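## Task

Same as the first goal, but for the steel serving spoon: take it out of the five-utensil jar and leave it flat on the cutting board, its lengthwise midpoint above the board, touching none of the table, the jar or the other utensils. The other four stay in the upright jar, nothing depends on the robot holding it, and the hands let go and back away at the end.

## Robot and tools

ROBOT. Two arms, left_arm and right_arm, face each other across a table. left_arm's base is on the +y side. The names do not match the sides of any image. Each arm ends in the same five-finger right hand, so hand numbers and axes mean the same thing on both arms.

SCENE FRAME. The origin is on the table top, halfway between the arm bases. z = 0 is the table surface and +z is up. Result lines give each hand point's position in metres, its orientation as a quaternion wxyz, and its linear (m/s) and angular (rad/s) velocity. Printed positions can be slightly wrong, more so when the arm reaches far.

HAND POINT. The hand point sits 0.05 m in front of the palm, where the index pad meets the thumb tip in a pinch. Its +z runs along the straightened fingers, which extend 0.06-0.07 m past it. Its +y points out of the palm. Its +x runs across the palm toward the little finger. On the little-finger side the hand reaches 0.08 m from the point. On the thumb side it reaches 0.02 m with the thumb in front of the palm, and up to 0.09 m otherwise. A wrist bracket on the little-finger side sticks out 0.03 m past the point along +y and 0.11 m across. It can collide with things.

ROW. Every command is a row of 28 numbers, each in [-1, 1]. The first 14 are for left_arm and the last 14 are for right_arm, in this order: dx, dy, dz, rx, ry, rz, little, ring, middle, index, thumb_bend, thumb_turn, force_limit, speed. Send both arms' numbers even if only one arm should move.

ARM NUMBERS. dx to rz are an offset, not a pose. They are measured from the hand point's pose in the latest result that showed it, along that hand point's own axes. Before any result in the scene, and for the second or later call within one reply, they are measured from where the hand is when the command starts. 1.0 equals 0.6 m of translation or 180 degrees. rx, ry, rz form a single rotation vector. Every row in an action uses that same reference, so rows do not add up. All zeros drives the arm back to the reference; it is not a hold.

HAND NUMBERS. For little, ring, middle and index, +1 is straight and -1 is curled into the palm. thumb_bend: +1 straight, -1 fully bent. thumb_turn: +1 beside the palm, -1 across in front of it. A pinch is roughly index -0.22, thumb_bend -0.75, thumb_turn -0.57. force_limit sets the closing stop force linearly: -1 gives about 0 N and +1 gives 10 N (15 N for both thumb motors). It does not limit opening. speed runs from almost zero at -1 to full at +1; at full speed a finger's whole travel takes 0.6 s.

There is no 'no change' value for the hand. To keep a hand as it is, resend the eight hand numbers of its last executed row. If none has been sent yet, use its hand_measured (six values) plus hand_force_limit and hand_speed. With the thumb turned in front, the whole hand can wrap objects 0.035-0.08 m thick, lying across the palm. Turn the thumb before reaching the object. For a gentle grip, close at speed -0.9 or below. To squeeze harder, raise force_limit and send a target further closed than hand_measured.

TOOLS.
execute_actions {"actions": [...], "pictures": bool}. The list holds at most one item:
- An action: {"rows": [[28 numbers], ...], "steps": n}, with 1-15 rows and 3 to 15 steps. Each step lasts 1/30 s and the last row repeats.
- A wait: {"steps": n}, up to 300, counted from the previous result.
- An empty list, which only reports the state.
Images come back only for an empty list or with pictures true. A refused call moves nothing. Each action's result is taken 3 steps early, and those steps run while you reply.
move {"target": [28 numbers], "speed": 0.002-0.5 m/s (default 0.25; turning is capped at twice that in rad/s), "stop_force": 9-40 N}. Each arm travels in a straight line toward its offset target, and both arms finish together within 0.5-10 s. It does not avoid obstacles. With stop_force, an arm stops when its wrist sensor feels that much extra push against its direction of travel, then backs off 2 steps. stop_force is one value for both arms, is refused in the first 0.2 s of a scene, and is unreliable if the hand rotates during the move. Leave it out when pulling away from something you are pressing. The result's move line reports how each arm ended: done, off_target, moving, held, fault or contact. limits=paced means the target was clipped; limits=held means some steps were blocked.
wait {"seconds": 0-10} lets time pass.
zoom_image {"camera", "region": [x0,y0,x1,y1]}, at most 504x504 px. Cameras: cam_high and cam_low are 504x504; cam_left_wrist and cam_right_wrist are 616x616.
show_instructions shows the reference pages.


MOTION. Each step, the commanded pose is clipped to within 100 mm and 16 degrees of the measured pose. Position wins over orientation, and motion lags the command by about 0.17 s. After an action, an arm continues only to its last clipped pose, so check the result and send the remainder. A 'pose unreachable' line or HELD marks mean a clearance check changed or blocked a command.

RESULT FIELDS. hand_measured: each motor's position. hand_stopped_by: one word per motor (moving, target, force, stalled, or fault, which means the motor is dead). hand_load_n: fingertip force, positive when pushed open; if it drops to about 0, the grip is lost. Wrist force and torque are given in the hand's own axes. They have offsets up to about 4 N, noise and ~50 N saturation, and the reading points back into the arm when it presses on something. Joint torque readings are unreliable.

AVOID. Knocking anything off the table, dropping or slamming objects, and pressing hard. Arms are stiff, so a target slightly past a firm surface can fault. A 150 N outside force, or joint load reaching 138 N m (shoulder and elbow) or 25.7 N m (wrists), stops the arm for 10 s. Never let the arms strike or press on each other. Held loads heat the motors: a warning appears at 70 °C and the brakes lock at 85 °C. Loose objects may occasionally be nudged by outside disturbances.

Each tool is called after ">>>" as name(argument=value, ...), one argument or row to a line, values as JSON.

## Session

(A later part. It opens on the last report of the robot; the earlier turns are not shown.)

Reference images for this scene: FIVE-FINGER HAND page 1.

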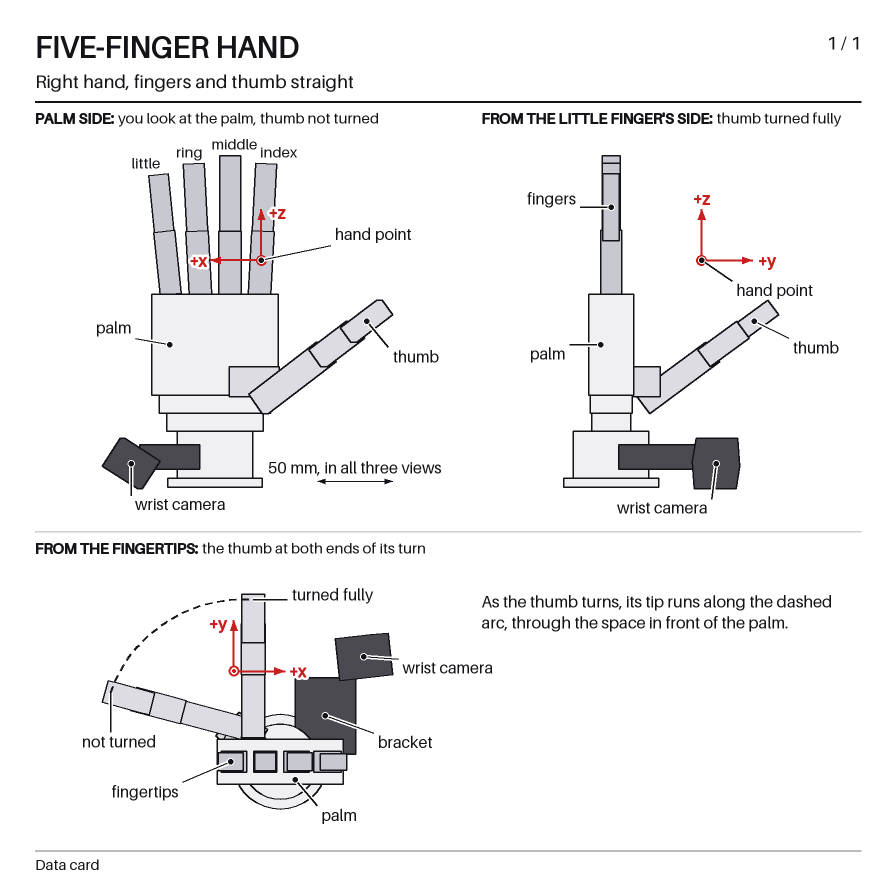

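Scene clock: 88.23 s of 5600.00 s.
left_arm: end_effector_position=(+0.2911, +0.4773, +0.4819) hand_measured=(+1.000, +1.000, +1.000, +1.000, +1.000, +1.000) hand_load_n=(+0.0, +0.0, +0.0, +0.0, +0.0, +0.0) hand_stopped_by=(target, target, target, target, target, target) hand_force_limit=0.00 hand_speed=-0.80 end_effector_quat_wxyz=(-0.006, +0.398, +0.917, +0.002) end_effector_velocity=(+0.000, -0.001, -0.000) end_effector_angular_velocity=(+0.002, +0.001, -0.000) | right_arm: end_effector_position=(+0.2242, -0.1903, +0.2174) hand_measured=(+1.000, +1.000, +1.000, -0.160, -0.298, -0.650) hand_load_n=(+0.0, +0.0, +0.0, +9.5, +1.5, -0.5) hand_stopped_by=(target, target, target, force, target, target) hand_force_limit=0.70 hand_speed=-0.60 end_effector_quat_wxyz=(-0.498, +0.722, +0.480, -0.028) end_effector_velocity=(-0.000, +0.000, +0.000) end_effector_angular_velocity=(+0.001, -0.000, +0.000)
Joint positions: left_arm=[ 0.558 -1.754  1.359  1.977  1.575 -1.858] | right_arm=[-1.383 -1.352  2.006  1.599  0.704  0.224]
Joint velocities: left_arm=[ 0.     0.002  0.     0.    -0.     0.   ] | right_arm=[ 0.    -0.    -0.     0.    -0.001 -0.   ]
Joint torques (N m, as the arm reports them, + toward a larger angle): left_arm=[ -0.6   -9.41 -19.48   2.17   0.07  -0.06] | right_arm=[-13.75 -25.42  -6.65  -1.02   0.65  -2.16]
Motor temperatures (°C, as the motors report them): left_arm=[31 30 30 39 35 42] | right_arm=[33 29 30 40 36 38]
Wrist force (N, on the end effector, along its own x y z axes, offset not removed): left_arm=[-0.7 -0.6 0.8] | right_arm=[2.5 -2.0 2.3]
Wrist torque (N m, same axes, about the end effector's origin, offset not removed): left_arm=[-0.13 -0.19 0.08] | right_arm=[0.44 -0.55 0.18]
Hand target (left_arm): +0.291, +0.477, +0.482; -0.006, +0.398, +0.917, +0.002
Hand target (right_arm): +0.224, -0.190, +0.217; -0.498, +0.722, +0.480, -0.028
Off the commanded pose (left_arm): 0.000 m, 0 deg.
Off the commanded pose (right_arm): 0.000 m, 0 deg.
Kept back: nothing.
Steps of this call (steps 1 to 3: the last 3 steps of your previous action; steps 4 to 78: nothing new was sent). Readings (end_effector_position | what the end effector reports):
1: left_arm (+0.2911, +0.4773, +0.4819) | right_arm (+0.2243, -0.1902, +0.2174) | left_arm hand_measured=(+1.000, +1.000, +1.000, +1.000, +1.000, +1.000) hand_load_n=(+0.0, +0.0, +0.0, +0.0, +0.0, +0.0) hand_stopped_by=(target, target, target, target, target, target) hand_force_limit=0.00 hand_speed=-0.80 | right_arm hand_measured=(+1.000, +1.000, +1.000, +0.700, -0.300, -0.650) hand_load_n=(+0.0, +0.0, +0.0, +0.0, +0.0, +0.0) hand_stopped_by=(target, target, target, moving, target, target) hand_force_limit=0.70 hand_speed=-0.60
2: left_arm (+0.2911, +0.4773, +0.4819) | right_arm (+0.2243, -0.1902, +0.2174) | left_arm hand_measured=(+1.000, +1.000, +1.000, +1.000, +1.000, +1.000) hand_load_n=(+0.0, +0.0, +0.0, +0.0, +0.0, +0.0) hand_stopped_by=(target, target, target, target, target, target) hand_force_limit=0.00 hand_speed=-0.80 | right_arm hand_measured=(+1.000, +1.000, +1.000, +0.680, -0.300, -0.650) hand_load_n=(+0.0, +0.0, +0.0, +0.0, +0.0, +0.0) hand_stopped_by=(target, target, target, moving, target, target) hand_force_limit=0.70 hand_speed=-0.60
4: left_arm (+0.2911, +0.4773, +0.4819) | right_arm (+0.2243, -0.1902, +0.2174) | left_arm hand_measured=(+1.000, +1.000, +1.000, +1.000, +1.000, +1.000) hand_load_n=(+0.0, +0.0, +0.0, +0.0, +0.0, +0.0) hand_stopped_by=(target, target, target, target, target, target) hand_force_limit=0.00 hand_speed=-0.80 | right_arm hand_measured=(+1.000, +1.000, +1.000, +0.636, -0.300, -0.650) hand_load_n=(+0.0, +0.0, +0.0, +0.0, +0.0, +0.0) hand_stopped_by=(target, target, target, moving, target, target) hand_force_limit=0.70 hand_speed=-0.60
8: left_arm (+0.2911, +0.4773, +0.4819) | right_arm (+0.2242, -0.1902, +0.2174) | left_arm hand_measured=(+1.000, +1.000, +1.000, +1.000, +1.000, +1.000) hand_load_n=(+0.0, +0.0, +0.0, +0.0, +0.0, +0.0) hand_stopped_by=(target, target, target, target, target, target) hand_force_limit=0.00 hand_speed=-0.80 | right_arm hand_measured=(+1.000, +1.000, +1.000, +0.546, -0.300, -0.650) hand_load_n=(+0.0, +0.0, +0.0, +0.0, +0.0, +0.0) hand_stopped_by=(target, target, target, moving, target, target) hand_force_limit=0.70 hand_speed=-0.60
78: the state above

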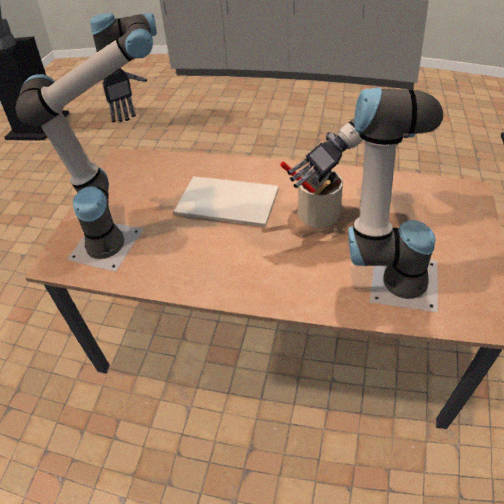

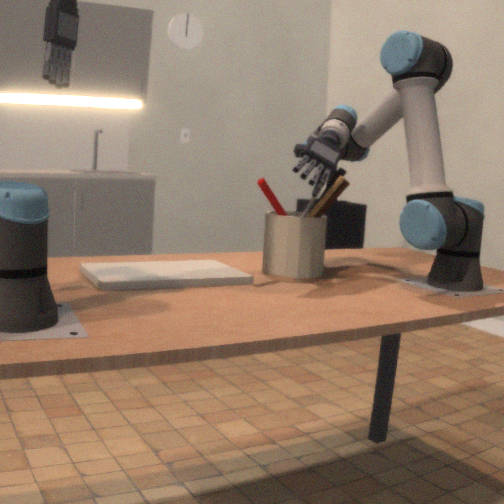

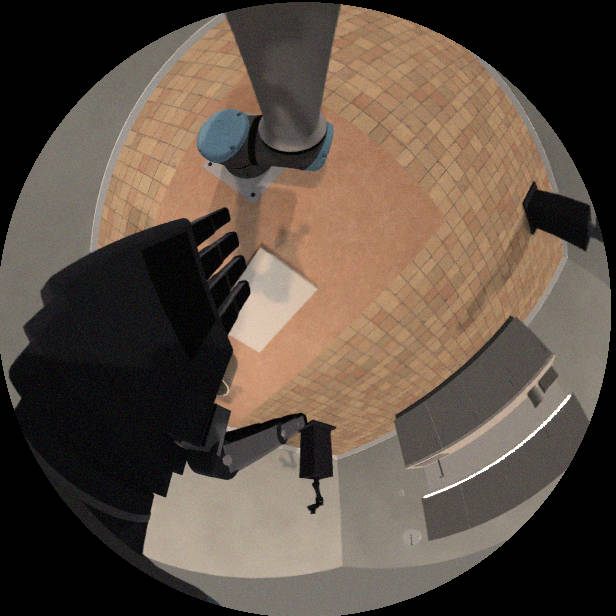

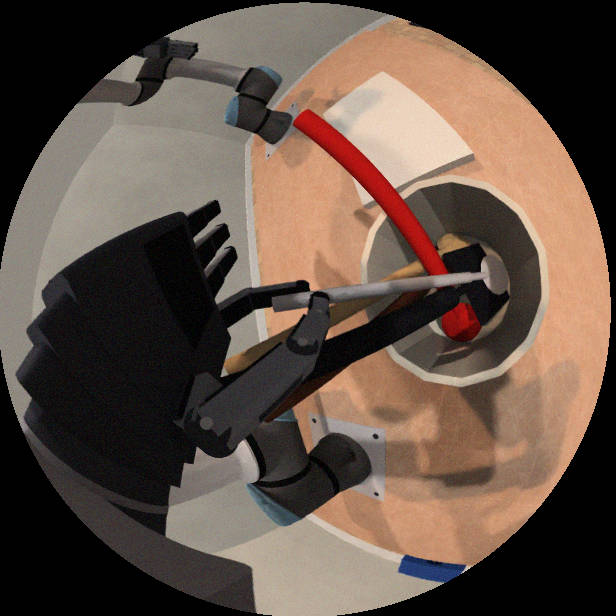

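>>> execute_actions(
  actions=[
    {"rows":[[0,0,0,0,0,0,1,1,1,1,1,1,0,-0.8, 0,0,0,0,0,0,1,1,1,-0.5,-0.6,-0.65,0.3,-0.7]],"steps":5},
  ],
)

>>> wait(
  seconds=1.5,
)

>>> move(
  target=[0,0,0,0,0,0,1,1,1,1,1,1,0,-0.8, 0.058,-0.1,-0.067,0,0,0,1,1,1,-0.5,-0.6,-0.65,0.3,-0.7],
  speed=0.02,
)

Scene clock: 88.40 s of 5600.00 s.
left_arm: end_effector_position=(+0.2911, +0.4773, +0.4819) hand_measured=(+1.000, +1.000, +1.000, +1.000, +1.000, +1.000) hand_load_n=(+0.0, +0.0, +0.0, +0.0, +0.0, +0.0) hand_stopped_by=(target, target, target, target, target, target) hand_force_limit=0.00 hand_speed=-0.80 end_effector_quat_wxyz=(-0.006, +0.398, +0.917, +0.002) end_effector_velocity=(-0.000, +0.000, +0.000) end_effector_angular_velocity=(-0.000, +0.000, -0.001) | right_arm: end_effector_position=(+0.2242, -0.1903, +0.2174) hand_measured=(+1.000, +1.000, +1.000, -0.160, -0.298, -0.650) hand_load_n=(+0.0, +0.0, +0.0, +9.5, +1.5, -0.5) hand_stopped_by=(target, target, target, force, moving, target) hand_force_limit=0.30 hand_speed=-0.70 end_effector_quat_wxyz=(-0.498, +0.722, +0.480, -0.028) end_effector_velocity=(-0.001, +0.000, +0.000) end_effector_angular_velocity=(-0.001, +0.000, +0.001)
Joint positions: left_arm=[ 0.558 -1.754  1.359  1.977  1.575 -1.858] | right_arm=[-1.383 -1.352  2.006  1.599  0.704  0.224]
Joint velocities: left_arm=[ 0.    -0.001  0.     0.     0.     0.001] | right_arm=[ 0.002 -0.    -0.     0.     0.     0.001]
Joint torques (N m, as the arm reports them, + toward a larger angle): left_arm=[ -0.5   -9.95 -19.83   2.14   0.12  -0.06] | right_arm=[-14.55 -24.71  -7.95  -0.83   1.02  -2.23]
Motor temperatures (°C, as the motors report them): left_arm=[31 30 30 39 35 42] | right_arm=[33 29 30 40 36 38]
Wrist force (N, on the end effector, along its own x y z axes, offset not removed): left_arm=[0.4 -0.7 1.2] | right_arm=[1.8 -2.8 1.6]
Wrist torque (N m, same axes, about the end effector's origin, offset not removed): left_arm=[-0.15 -0.34 0.06] | right_arm=[0.25 -0.51 0.18]
Steps of this call (steps 1 to 3: nothing new was sent; steps 4 to 5: the first 2 steps of this action). Readings (end_effector_position | what the end effector reports):
4: left_arm (+0.2911, +0.4773, +0.4819) | right_arm (+0.2242, -0.1903, +0.2174) | left_arm hand_measured=(+1.000, +1.000, +1.000, +1.000, +1.000, +1.000) hand_load_n=(+0.0, +0.0, +0.0, +0.0, +0.0, +0.0) hand_stopped_by=(target, target, target, target, target, target) hand_force_limit=0.00 hand_speed=-0.80 | right_arm hand_measured=(+1.000, +1.000, +1.000, -0.160, -0.298, -0.650) hand_load_n=(+0.0, +0.0, +0.0, +9.5, +1.5, -0.5) hand_stopped_by=(target, target, target, force, moving, target) hand_force_limit=0.30 hand_speed=-0.70
5: the state above

Scene clock: 90.00 s of 5600.00 s.
left_arm: end_effector_position=(+0.2911, +0.4773, +0.4819) hand_measured=(+1.000, +1.000, +1.000, +1.000, +1.000, +1.000) hand_load_n=(+0.0, +0.0, +0.0, +0.0, +0.0, +0.0) hand_stopped_by=(target, target, target, target, target, target) hand_force_limit=0.00 hand_speed=-0.80 end_effector_quat_wxyz=(-0.006, +0.398, +0.917, +0.002) end_effector_velocity=(-0.000, +0.000, -0.000) end_effector_angular_velocity=(-0.002, +0.000, +0.001) | right_arm: end_effector_position=(+0.2242, -0.1903, +0.2174) hand_measured=(+1.000, +1.000, +1.000, -0.160, -0.346, -0.650) hand_load_n=(+0.0, +0.0, +0.0, +11.0, +9.0, -0.5) hand_stopped_by=(target, target, target, force, force, target) hand_force_limit=0.30 hand_speed=-0.70 end_effector_quat_wxyz=(-0.498, +0.722, +0.480, -0.028) end_effector_velocity=(-0.000, +0.000, +0.000) end_effector_angular_velocity=(-0.000, +0.001, +0.000)
Joint positions: left_arm=[ 0.558 -1.754  1.359  1.977  1.575 -1.858] | right_arm=[-1.383 -1.352  2.006  1.599  0.704  0.224]
Joint velocities: left_arm=[ 0.001 -0.001  0.    -0.001  0.001  0.   ] | right_arm=[ 0.001  0.    -0.     0.    -0.     0.001]
Joint torques (N m, as the arm reports them, + toward a larger angle): left_arm=[ -0.23  -9.49 -19.43   2.12   0.24   0.03] | right_arm=[ -9.65 -24.86  -7.17   5.43   0.74  -2.21]
Motor temperatures (°C, as the motors report them): left_arm=[31 30 30 39 35 42] | right_arm=[33 29 30 40 36 38]
Wrist force (N, on the end effector, along its own x y z axes, offset not removed): left_arm=[0.0 -0.8 2.0] | right_arm=[2.1 2.6 2.2]
Wrist torque (N m, same axes, about the end effector's origin, offset not removed): left_arm=[-0.15 -0.27 0.05] | right_arm=[0.44 -0.60 0.20]
Hand target (left_arm): +0.291, +0.477, +0.482; -0.006, +0.398, +0.917, +0.002
Hand target (right_arm): +0.224, -0.190, +0.217; -0.498, +0.722, +0.480, -0.028
Off the commanded pose (left_arm): 0.000 m, 0 deg.
Off the commanded pose (right_arm): 0.000 m, 0 deg.
Kept back: nothing.
Steps of this call (steps 1 to 3: the last 3 steps of your previous action; steps 4 to 48: nothing new was sent). Readings (end_effector_position | what the end effector reports):
1: left_arm (+0.2911, +0.4773, +0.4819) | right_arm (+0.2242, -0.1903, +0.2174) | left_arm hand_measured=(+1.000, +1.000, +1.000, +1.000, +1.000, +1.000) hand_load_n=(+0.0, +0.0, +0.0, +0.0, +0.0, +0.0) hand_stopped_by=(target, target, target, target, target, target) hand_force_limit=0.00 hand_speed=-0.80 | right_arm hand_measured=(+1.000, +1.000, +1.000, -0.160, -0.298, -0.650) hand_load_n=(+0.0, +0.0, +0.0, +9.5, +1.5, -0.5) hand_stopped_by=(target, target, target, force, moving, target) hand_force_limit=0.30 hand_speed=-0.70
2: left_arm (+0.2911, +0.4773, +0.4819) | right_arm (+0.2242, -0.1903, +0.2174) | left_arm hand_measured=(+1.000, +1.000, +1.000, +1.000, +1.000, +1.000) hand_load_n=(+0.0, +0.0, +0.0, +0.0, +0.0, +0.0) hand_stopped_by=(target, target, target, target, target, target) hand_force_limit=0.00 hand_speed=-0.80 | right_arm hand_measured=(+1.000, +1.000, +1.000, -0.160, -0.306, -0.650) hand_load_n=(+0.0, +0.0, +0.0, +10.0, +3.0, -0.5) hand_stopped_by=(target, target, target, force, moving, target) hand_force_limit=0.30 hand_speed=-0.70
4: left_arm (+0.2911, +0.4773, +0.4819) | right_arm (+0.2242, -0.1903, +0.2174) | left_arm hand_measured=(+1.000, +1.000, +1.000, +1.000, +1.000, +1.000) hand_load_n=(+0.0, +0.0, +0.0, +0.0, +0.0, +0.0) hand_stopped_by=(target, target, target, target, target, target) hand_force_limit=0.00 hand_speed=-0.80 | right_arm hand_measured=(+1.000, +1.000, +1.000, -0.160, -0.324, -0.650) hand_load_n=(+0.0, +0.0, +0.0, +10.5, +5.5, -0.5) hand_stopped_by=(target, target, target, force, moving, target) hand_force_limit=0.30 hand_speed=-0.70
8: left_arm (+0.2911, +0.4773, +0.4819) | right_arm (+0.2242, -0.1903, +0.2174) | left_arm hand_measured=(+1.000, +1.000, +1.000, +1.000, +1.000, +1.000) hand_load_n=(+0.0, +0.0, +0.0, +0.0, +0.0, +0.0) hand_stopped_by=(target, target, target, target, target, target) hand_force_limit=0.00 hand_speed=-0.80 | right_arm hand_measured=(+1.000, +1.000, +1.000, -0.160, -0.346, -0.650) hand_load_n=(+0.0, +0.0, +0.0, +11.0, +9.0, -0.5) hand_stopped_by=(target, target, target, force, force, target) hand_force_limit=0.30 hand_speed=-0.70
48: the state above

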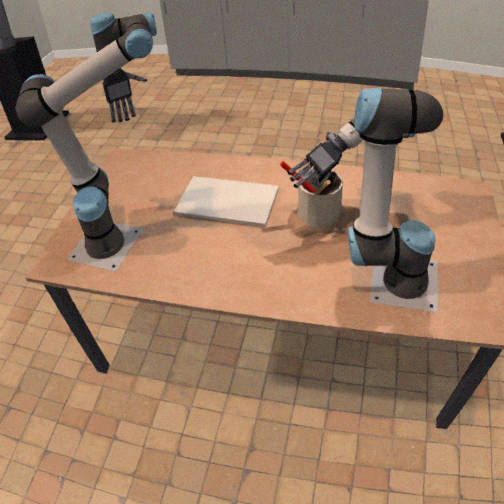

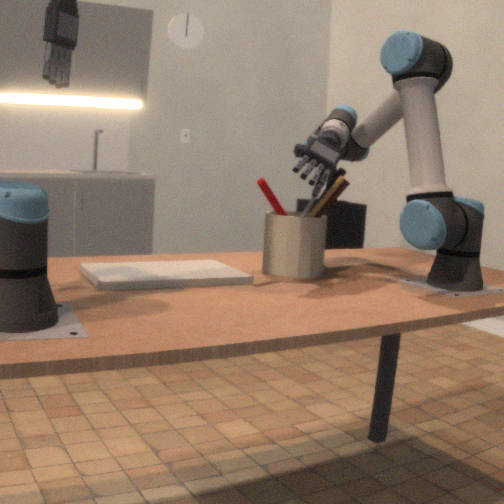

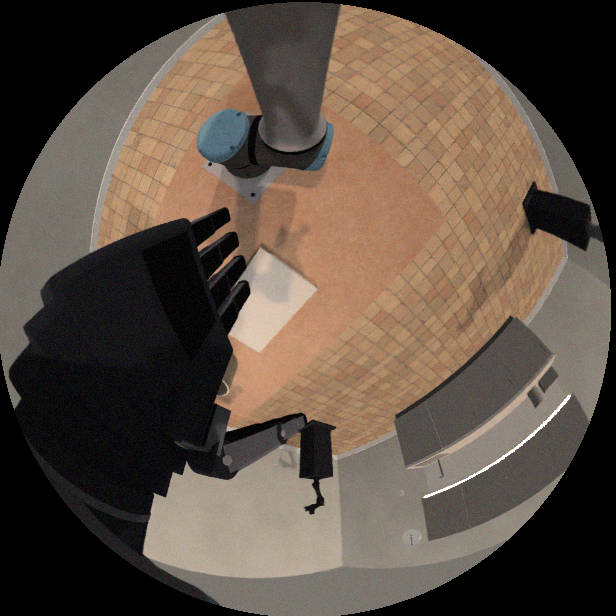

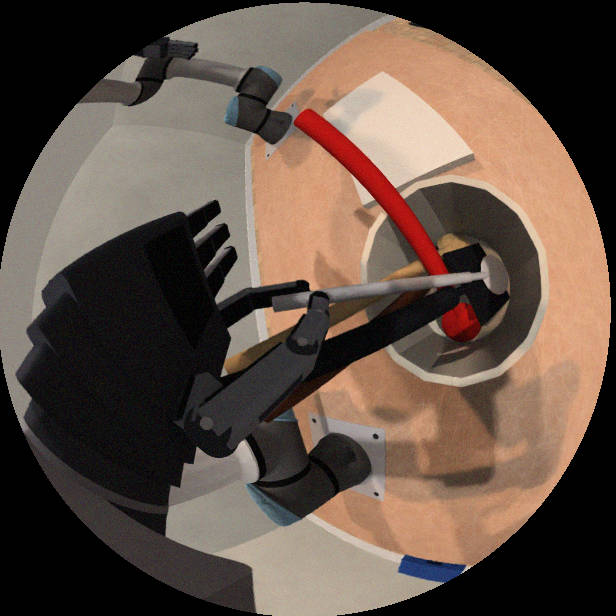

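Scene clock: 94.33 s of 5600.00 s.
left_arm: end_effector_position=(+0.2911, +0.4773, +0.4819) hand_measured=(+1.000, +1.000, +1.000, +1.000, +1.000, +1.000) hand_load_n=(+0.0, +0.0, +0.0, +0.0, +0.0, +0.0) hand_stopped_by=(target, target, target, target, target, target) hand_force_limit=0.00 hand_speed=-0.80 end_effector_quat_wxyz=(-0.006, +0.398, +0.917, +0.002) end_effector_velocity=(-0.000, -0.000, +0.000) end_effector_angular_velocity=(-0.002, +0.000, -0.002) | right_arm: end_effector_position=(+0.2239, -0.1905, +0.2971) hand_measured=(+1.000, +1.000, +1.000, -0.160, -0.344, -0.650) hand_load_n=(+0.0, +0.0, +0.0, +5.5, +6.5, +0.0) hand_stopped_by=(target, target, target, force, force, target) hand_force_limit=0.30 hand_speed=-0.70 end_effector_quat_wxyz=(-0.498, +0.722, +0.480, -0.028) end_effector_velocity=(+0.000, -0.001, +0.003) end_effector_angular_velocity=(-0.001, +0.000, -0.001)
Joint positions: left_arm=[ 0.558 -1.754  1.359  1.977  1.575 -1.858] | right_arm=[-1.383 -1.457  1.896  1.815  0.705  0.223]
Joint velocities: left_arm=[-0.001 -0.001  0.    -0.     0.001  0.001] | right_arm=[-0.002 -0.003 -0.005  0.008  0.001  0.   ]
Joint torques (N m, as the arm reports them, + toward a larger angle): left_arm=[ -0.4   -9.93 -19.89   2.15   0.13   0.03] | right_arm=[-12.96 -29.88 -27.75   5.75   0.97  -2.19]
Motor temperatures (°C, as the motors report them): left_arm=[31 30 30 39 35 42] | right_arm=[33 29 30 40 36 38]
Wrist force (N, on the end effector, along its own x y z axes, offset not removed): left_arm=[0.2 -1.8 0.6] | right_arm=[-0.5 2.6 0.9]
Wrist torque (N m, same axes, about the end effector's origin, offset not removed): left_arm=[-0.26 -0.35 0.07] | right_arm=[0.32 -0.26 -0.01]
Hand target (left_arm): +0.291, +0.477, +0.482; -0.006, +0.398, +0.917, +0.002
Hand target (right_arm): +0.224, -0.191, +0.297; -0.498, +0.722, +0.480, -0.028
Off the commanded pose (left_arm): 0.000 m, 0 deg.
Off the commanded pose (right_arm): 0.000 m, 0 deg.
Kept back: nothing.
move: done

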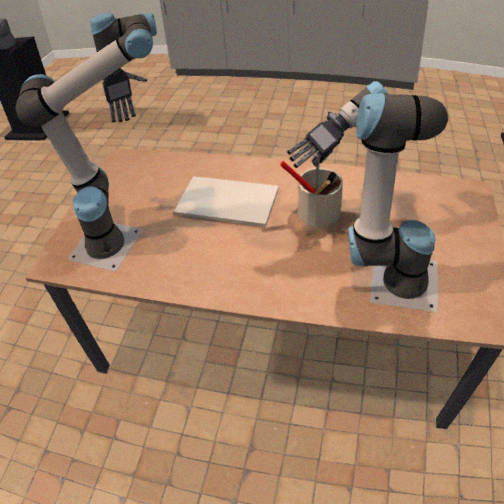

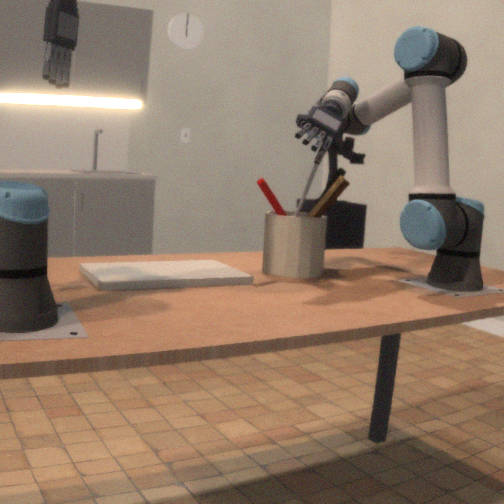

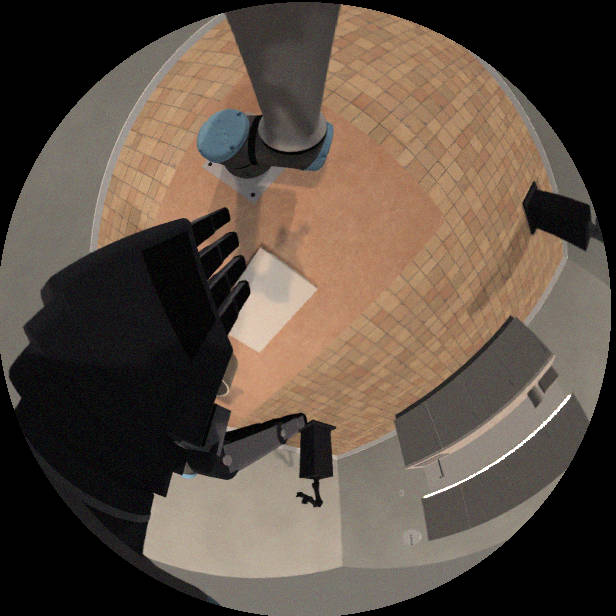

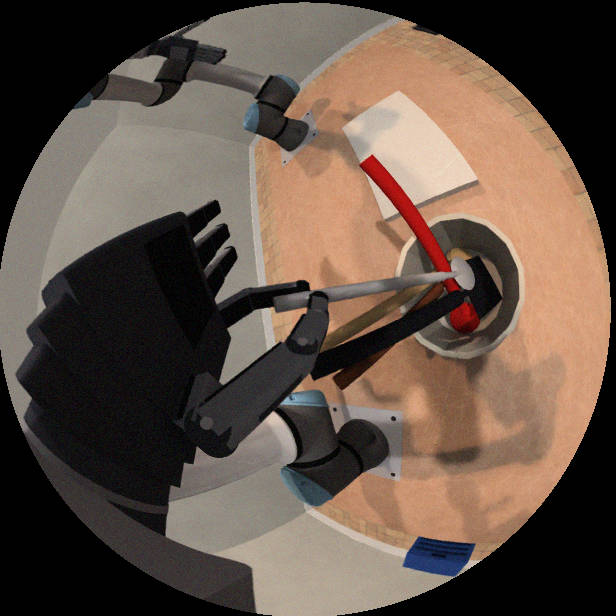

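Held. Retighten slightly and lift further (0.17 m).

>>> move(
  target=[0,0,0,0,0,0,1,1,1,1,1,1,0,-0.8, 0.124,-0.211,-0.142,0,0,0,1,1,1,-0.45,-0.65,-0.65,0.5,-0.8],
  speed=0.03,
)

Scene clock: 100.60 s of 5600.00 s.
left_arm: end_effector_position=(+0.2911, +0.4773, +0.4819) hand_measured=(+1.000, +1.000, +1.000, +1.000, +1.000, +1.000) hand_load_n=(+0.0, +0.0, +0.0, +0.0, +0.0, +0.0) hand_stopped_by=(target, target, target, target, target, target) hand_force_limit=0.00 hand_speed=-0.80 end_effector_quat_wxyz=(-0.006, +0.398, +0.917, +0.002) end_effector_velocity=(+0.000, -0.001, -0.000) end_effector_angular_velocity=(-0.001, -0.001, -0.000) | right_arm: end_effector_position=(+0.2241, -0.1906, +0.4666) hand_measured=(+1.000, +1.000, +1.000, -0.168, -0.372, -0.650) hand_load_n=(+0.0, +0.0, +0.0, +9.0, +9.5, +0.5) hand_stopped_by=(target, target, target, force, force, target) hand_force_limit=0.50 hand_speed=-0.80 end_effector_quat_wxyz=(-0.498, +0.722, +0.480, -0.028) end_effector_velocity=(+0.000, +0.000, +0.002) end_effector_angular_velocity=(-0.000, -0.000, +0.001)
Joint positions: left_arm=[ 0.558 -1.754  1.359  1.977  1.575 -1.858] | right_arm=[-1.384 -1.545  1.544  2.255  0.705  0.223]
Joint velocities: left_arm=[-0.     0.001 -0.    -0.001 -0.     0.   ] | right_arm=[ 0.     0.    -0.007  0.007  0.001 -0.   ]
Joint torques (N m, as the arm reports them, + toward a larger angle): left_arm=[ -0.75 -10.24 -19.29   2.08   0.1    0.07] | right_arm=[-12.34 -17.45 -28.38   5.67   0.69  -2.2 ]
Motor temperatures (°C, as the motors report them): left_arm=[31 30 30 39 35 42] | right_arm=[33 29 30 40 36 38]
Wrist force (N, on the end effector, along its own x y z axes, offset not removed): left_arm=[0.4 -1.2 1.3] | right_arm=[1.3 1.8 1.2]
Wrist torque (N m, same axes, about the end effector's origin, offset not removed): left_arm=[-0.22 -0.34 0.08] | right_arm=[0.26 -0.41 0.09]
Hand target (left_arm): +0.291, +0.477, +0.482; -0.006, +0.398, +0.917, +0.002
Hand target (right_arm): +0.224, -0.191, +0.467; -0.498, +0.722, +0.480, -0.028
Off the commanded pose (left_arm): 0.000 m, 0 deg.
Off the commanded pose (right_arm): 0.000 m, 0 deg.
Kept back: nothing.
move: done

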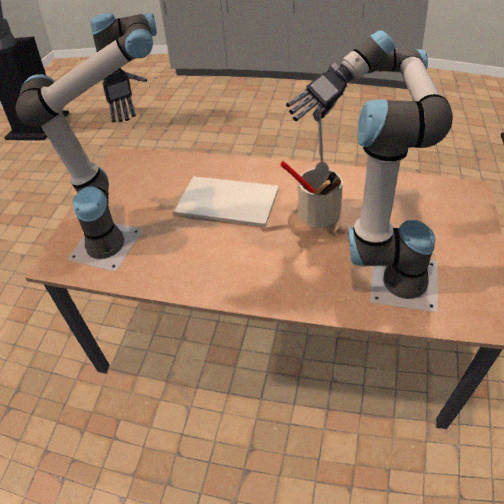

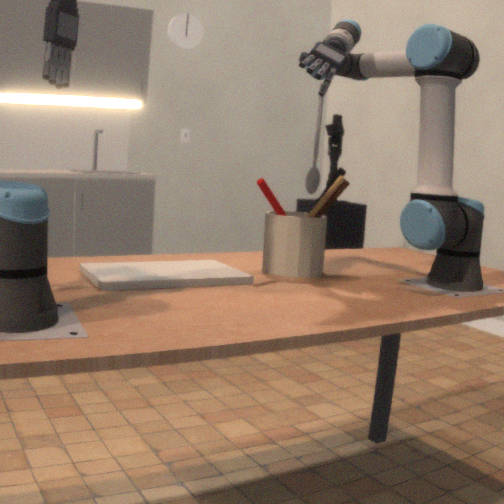

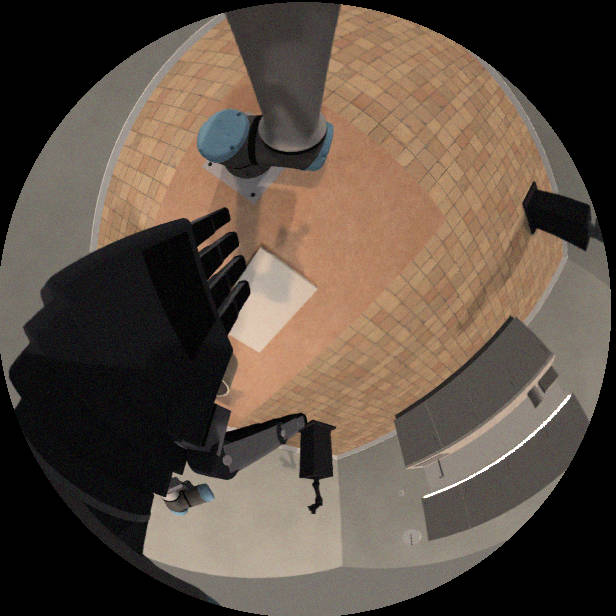

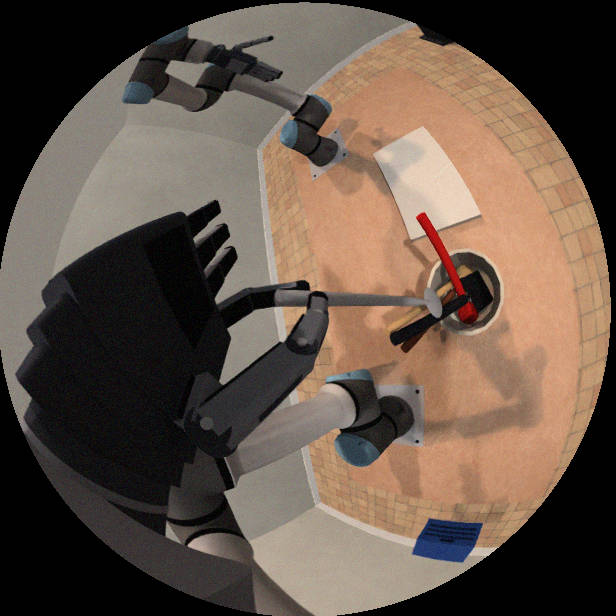

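>>> move(
  target=[0,0,0,0,0,0,1,1,1,1,1,1,0,-0.8, 0.044,-0.075,-0.05,0,0,0,1,1,1,-0.45,-0.65,-0.65,0.5,-0.8],
  speed=0.04,
)

>>> move(
  target=[0,0,0,0,0,0,1,1,1,1,1,1,0,-0.8, 0.18,-0.011,0.173,0,0,0,1,1,1,-0.45,-0.65,-0.65,0.5,-0.8],
  speed=0.06,
)

>>> move(
  target=[0,0,0,0,0,0,1,1,1,1,1,1,0,-0.8, 0,0,0,0.236,0.064,-0.36,1,1,1,-0.45,-0.65,-0.65,0.5,-0.8],
  speed=0.1,
)

Scene clock: 103.20 s of 5600.00 s.
left_arm: end_effector_position=(+0.2911, +0.4773, +0.4819) hand_measured=(+1.000, +1.000, +1.000, +1.000, +1.000, +1.000) hand_load_n=(+0.0, +0.0, +0.0, +0.0, +0.0, +0.0) hand_stopped_by=(target, target, target, target, target, target) hand_force_limit=0.00 hand_speed=-0.80 end_effector_quat_wxyz=(-0.006, +0.398, +0.917, +0.002) end_effector_velocity=(-0.000, +0.000, +0.000) end_effector_angular_velocity=(-0.003, -0.001, -0.001) | right_arm: end_effector_position=(+0.2239, -0.1904, +0.5264) hand_measured=(+1.000, +1.000, +1.000, -0.168, -0.372, -0.650) hand_load_n=(+0.0, +0.0, +0.0, +9.0, +9.5, +0.5) hand_stopped_by=(target, target, target, force, force, target) hand_force_limit=0.50 hand_speed=-0.80 end_effector_quat_wxyz=(-0.498, +0.722, +0.480, -0.028) end_effector_velocity=(+0.000, +0.000, +0.002) end_effector_angular_velocity=(+0.000, -0.000, +0.001)
Joint positions: left_arm=[ 0.558 -1.754  1.359  1.977  1.575 -1.858] | right_arm=[-1.383 -1.534  1.379  2.408  0.704  0.223]
Joint velocities: left_arm=[-0.001 -0.003  0.    -0.001  0.    -0.   ] | right_arm=[ 0.001  0.002 -0.008  0.007  0.    -0.001]
Joint torques (N m, as the arm reports them, + toward a larger angle): left_arm=[ -0.52 -10.34 -19.95   2.17   0.26   0.07] | right_arm=[ 13.97 -10.25 -32.01   5.94  -0.28   2.36]
Motor temperatures (°C, as the motors report them): left_arm=[31 30 30 39 35 42] | right_arm=[33 29 30 40 36 38]
Wrist force (N, on the end effector, along its own x y z axes, offset not removed): left_arm=[0.6 -1.4 0.5] | right_arm=[-0.4 2.5 2.6]
Wrist torque (N m, same axes, about the end effector's origin, offset not removed): left_arm=[-0.21 -0.33 0.04] | right_arm=[0.24 -0.27 0.01]
Hand target (left_arm): +0.291, +0.477, +0.482; -0.006, +0.398, +0.917, +0.002
Hand target (right_arm): +0.224, -0.190, +0.527; -0.498, +0.722, +0.480, -0.028
Off the commanded pose (left_arm): 0.000 m, 0 deg.
Off the commanded pose (right_arm): 0.000 m, 0 deg.
Kept back: nothing.
move: done

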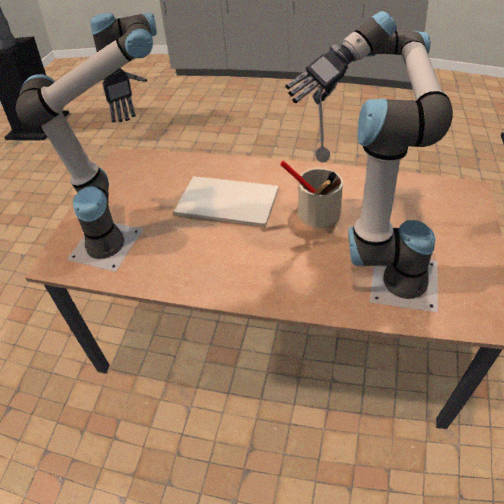

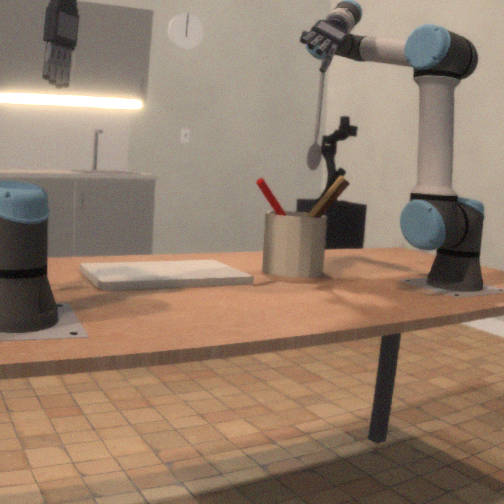

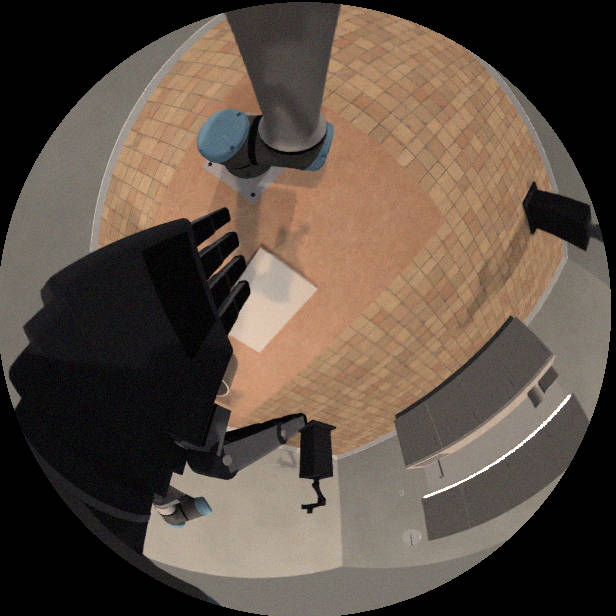

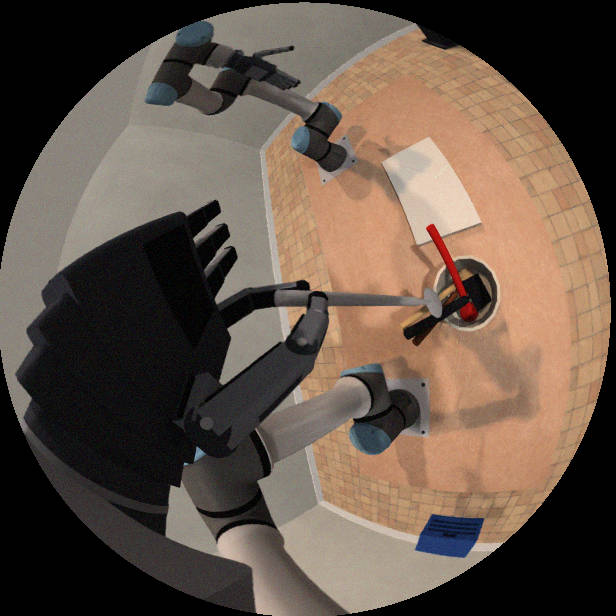

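Scene clock: 106.20 s of 5600.00 s.
left_arm: end_effector_position=(+0.2911, +0.4773, +0.4819) hand_measured=(+1.000, +1.000, +1.000, +1.000, +1.000, +1.000) hand_load_n=(+0.0, +0.0, +0.0, +0.0, +0.0, +0.0) hand_stopped_by=(target, target, target, target, target, target) hand_force_limit=0.00 hand_speed=-0.80 end_effector_quat_wxyz=(-0.006, +0.398, +0.917, +0.002) end_effector_velocity=(-0.000, +0.000, -0.000) end_effector_angular_velocity=(+0.002, +0.002, +0.002) | right_arm: end_effector_position=(+0.2242, -0.0408, +0.5267) hand_measured=(+1.000, +1.000, +1.000, -0.168, -0.372, -0.650) hand_load_n=(+0.0, +0.0, +0.0, +9.0, +9.5, +0.5) hand_stopped_by=(target, target, target, force, force, target) hand_force_limit=0.50 hand_speed=-0.80 end_effector_quat_wxyz=(-0.498, +0.722, +0.479, -0.028) end_effector_velocity=(+0.000, +0.002, -0.000) end_effector_angular_velocity=(-0.005, -0.001, -0.002)
Joint positions: left_arm=[ 0.558 -1.754  1.359  1.977  1.575 -1.858] | right_arm=[-1.007 -1.194  0.845  2.114  0.537  0.815]
Joint velocities: left_arm=[ 0.001  0.001  0.     0.001  0.001 -0.001] | right_arm=[ 0.006  0.009 -0.018 -0.003  0.003  0.016]
Joint torques (N m, as the arm reports them, + toward a larger angle): left_arm=[ -0.33 -10.08 -19.19   2.13   0.15   0.04] | right_arm=[ 13.09 -22.83 -31.5    0.34   0.12   2.49]
Motor temperatures (°C, as the motors report them): left_arm=[31 30 30 39 35 42] | right_arm=[33 29 30 40 36 38]
Wrist force (N, on the end effector, along its own x y z axes, offset not removed): left_arm=[0.2 -1.7 1.6] | right_arm=[0.5 2.9 2.4]
Wrist torque (N m, same axes, about the end effector's origin, offset not removed): left_arm=[-0.33 -0.32 0.05] | right_arm=[0.37 -0.41 0.12]
Hand target (left_arm): +0.291, +0.477, +0.482; -0.006, +0.398, +0.917, +0.002
Hand target (right_arm): +0.224, -0.040, +0.527; -0.498, +0.722, +0.479, -0.028
Off the commanded pose (left_arm): 0.000 m, 0 deg.
Off the commanded pose (right_arm): 0.001 m, 0 deg.
Kept back: nothing.
move: done

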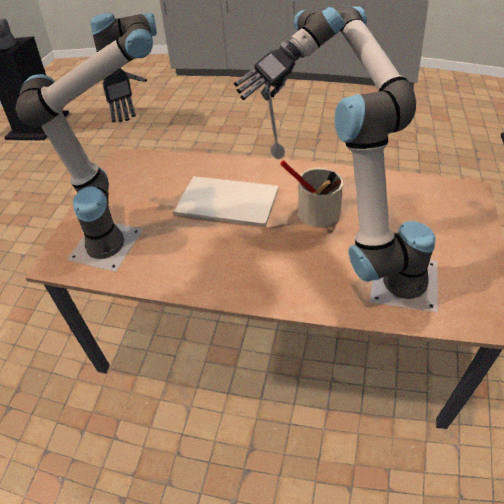

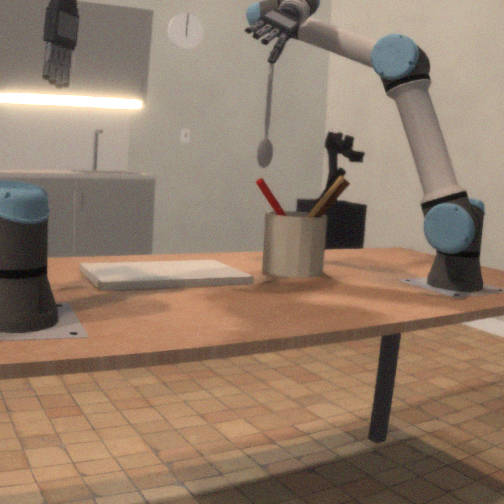

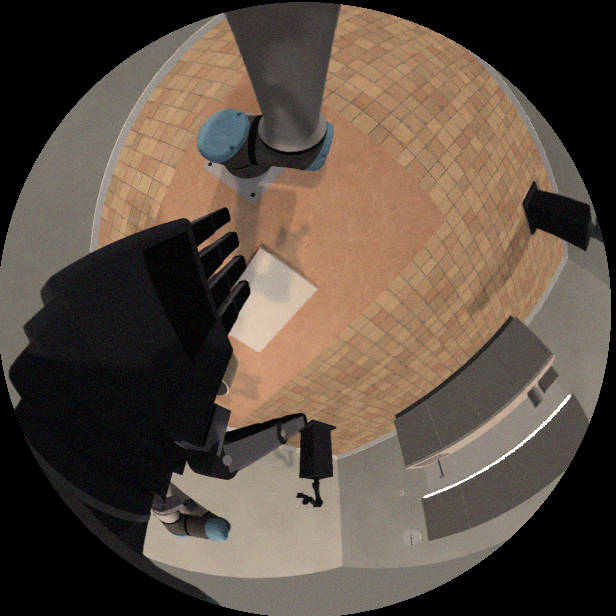

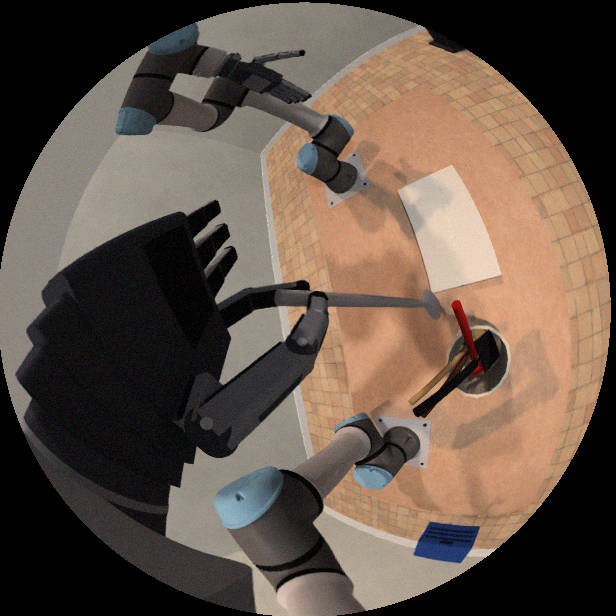

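Scene clock: 113.47 s of 5600.00 s.
left_arm: end_effector_position=(+0.2911, +0.4773, +0.4819) hand_measured=(+1.000, +1.000, +1.000, +1.000, +1.000, +1.000) hand_load_n=(+0.0, +0.0, +0.0, +0.0, +0.0, +0.0) hand_stopped_by=(target, target, target, target, target, target) hand_force_limit=0.00 hand_speed=-0.80 end_effector_quat_wxyz=(-0.006, +0.398, +0.917, +0.002) end_effector_velocity=(+0.000, -0.000, -0.000) end_effector_angular_velocity=(+0.001, +0.000, -0.002) | right_arm: end_effector_position=(+0.2237, -0.0409, +0.5269) hand_measured=(+1.000, +1.000, +1.000, -0.168, -0.372, -0.650) hand_load_n=(+0.0, +0.0, +0.0, +12.0, +8.5, +0.5) hand_stopped_by=(target, target, target, force, force, target) hand_force_limit=0.50 hand_speed=-0.80 end_effector_quat_wxyz=(-0.693, +0.141, +0.693, +0.141) end_effector_velocity=(+0.000, -0.000, -0.000) end_effector_angular_velocity=(+0.012, -0.002, +0.009)
Joint positions: left_arm=[ 0.558 -1.754  1.359  1.977  1.575 -1.858] | right_arm=[-1.114 -1.275  1.562  2.854  0.75  -1.57 ]
Joint velocities: left_arm=[-0.     0.001  0.     0.    -0.     0.002] | right_arm=[ 0.001  0.004 -0.002  0.001  0.008 -0.015]
Joint torques (N m, as the arm reports them, + toward a larger angle): left_arm=[ -0.6   -9.87 -19.25   2.07   0.16   0.07] | right_arm=[ 16.2  -20.84 -29.58   4.23   1.81  -2.93]
Motor temperatures (°C, as the motors report them): left_arm=[31 30 30 39 35 42] | right_arm=[33 29 30 40 36 38]
Wrist force (N, on the end effector, along its own x y z axes, offset not removed): left_arm=[-0.4 -0.8 0.2] | right_arm=[0.0 1.5 2.2]
Wrist torque (N m, same axes, about the end effector's origin, offset not removed): left_arm=[-0.12 -0.16 -0.02] | right_arm=[0.23 -0.43 0.16]
Hand target (left_arm): +0.291, +0.477, +0.482; -0.006, +0.398, +0.917, +0.002
Hand target (right_arm): +0.224, -0.041, +0.527; +0.693, -0.140, -0.693, -0.141
Off the commanded pose (left_arm): 0.000 m, 0 deg.
Off the commanded pose (right_arm): 0.001 m, 0 deg.
Kept back: nothing.
move: done

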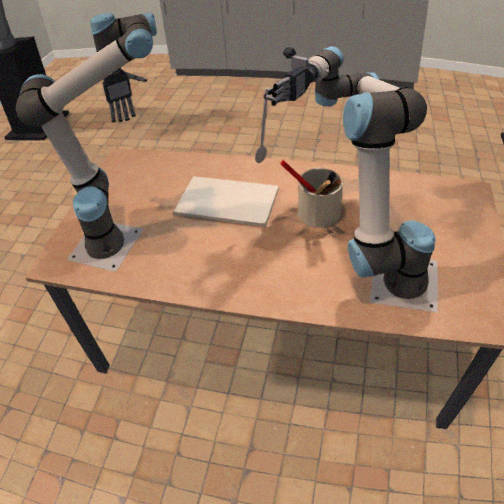

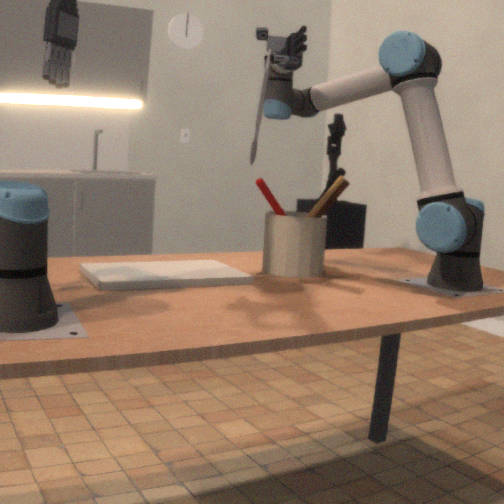

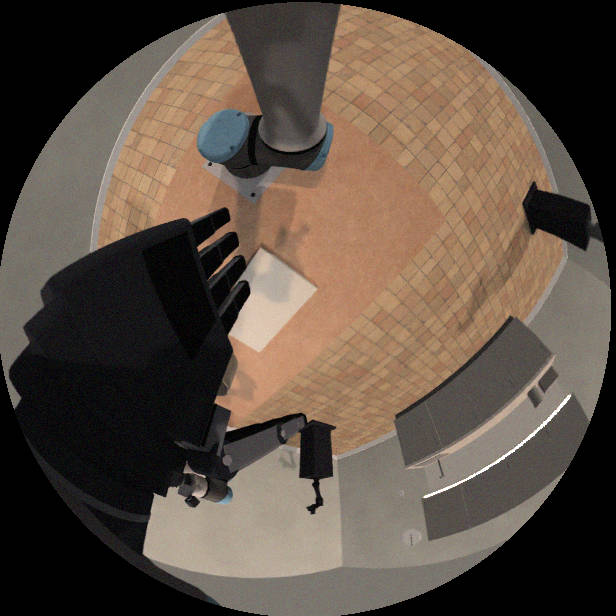

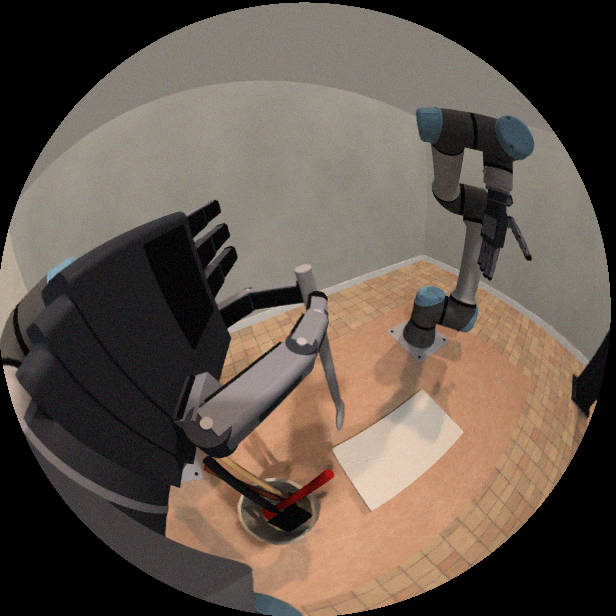

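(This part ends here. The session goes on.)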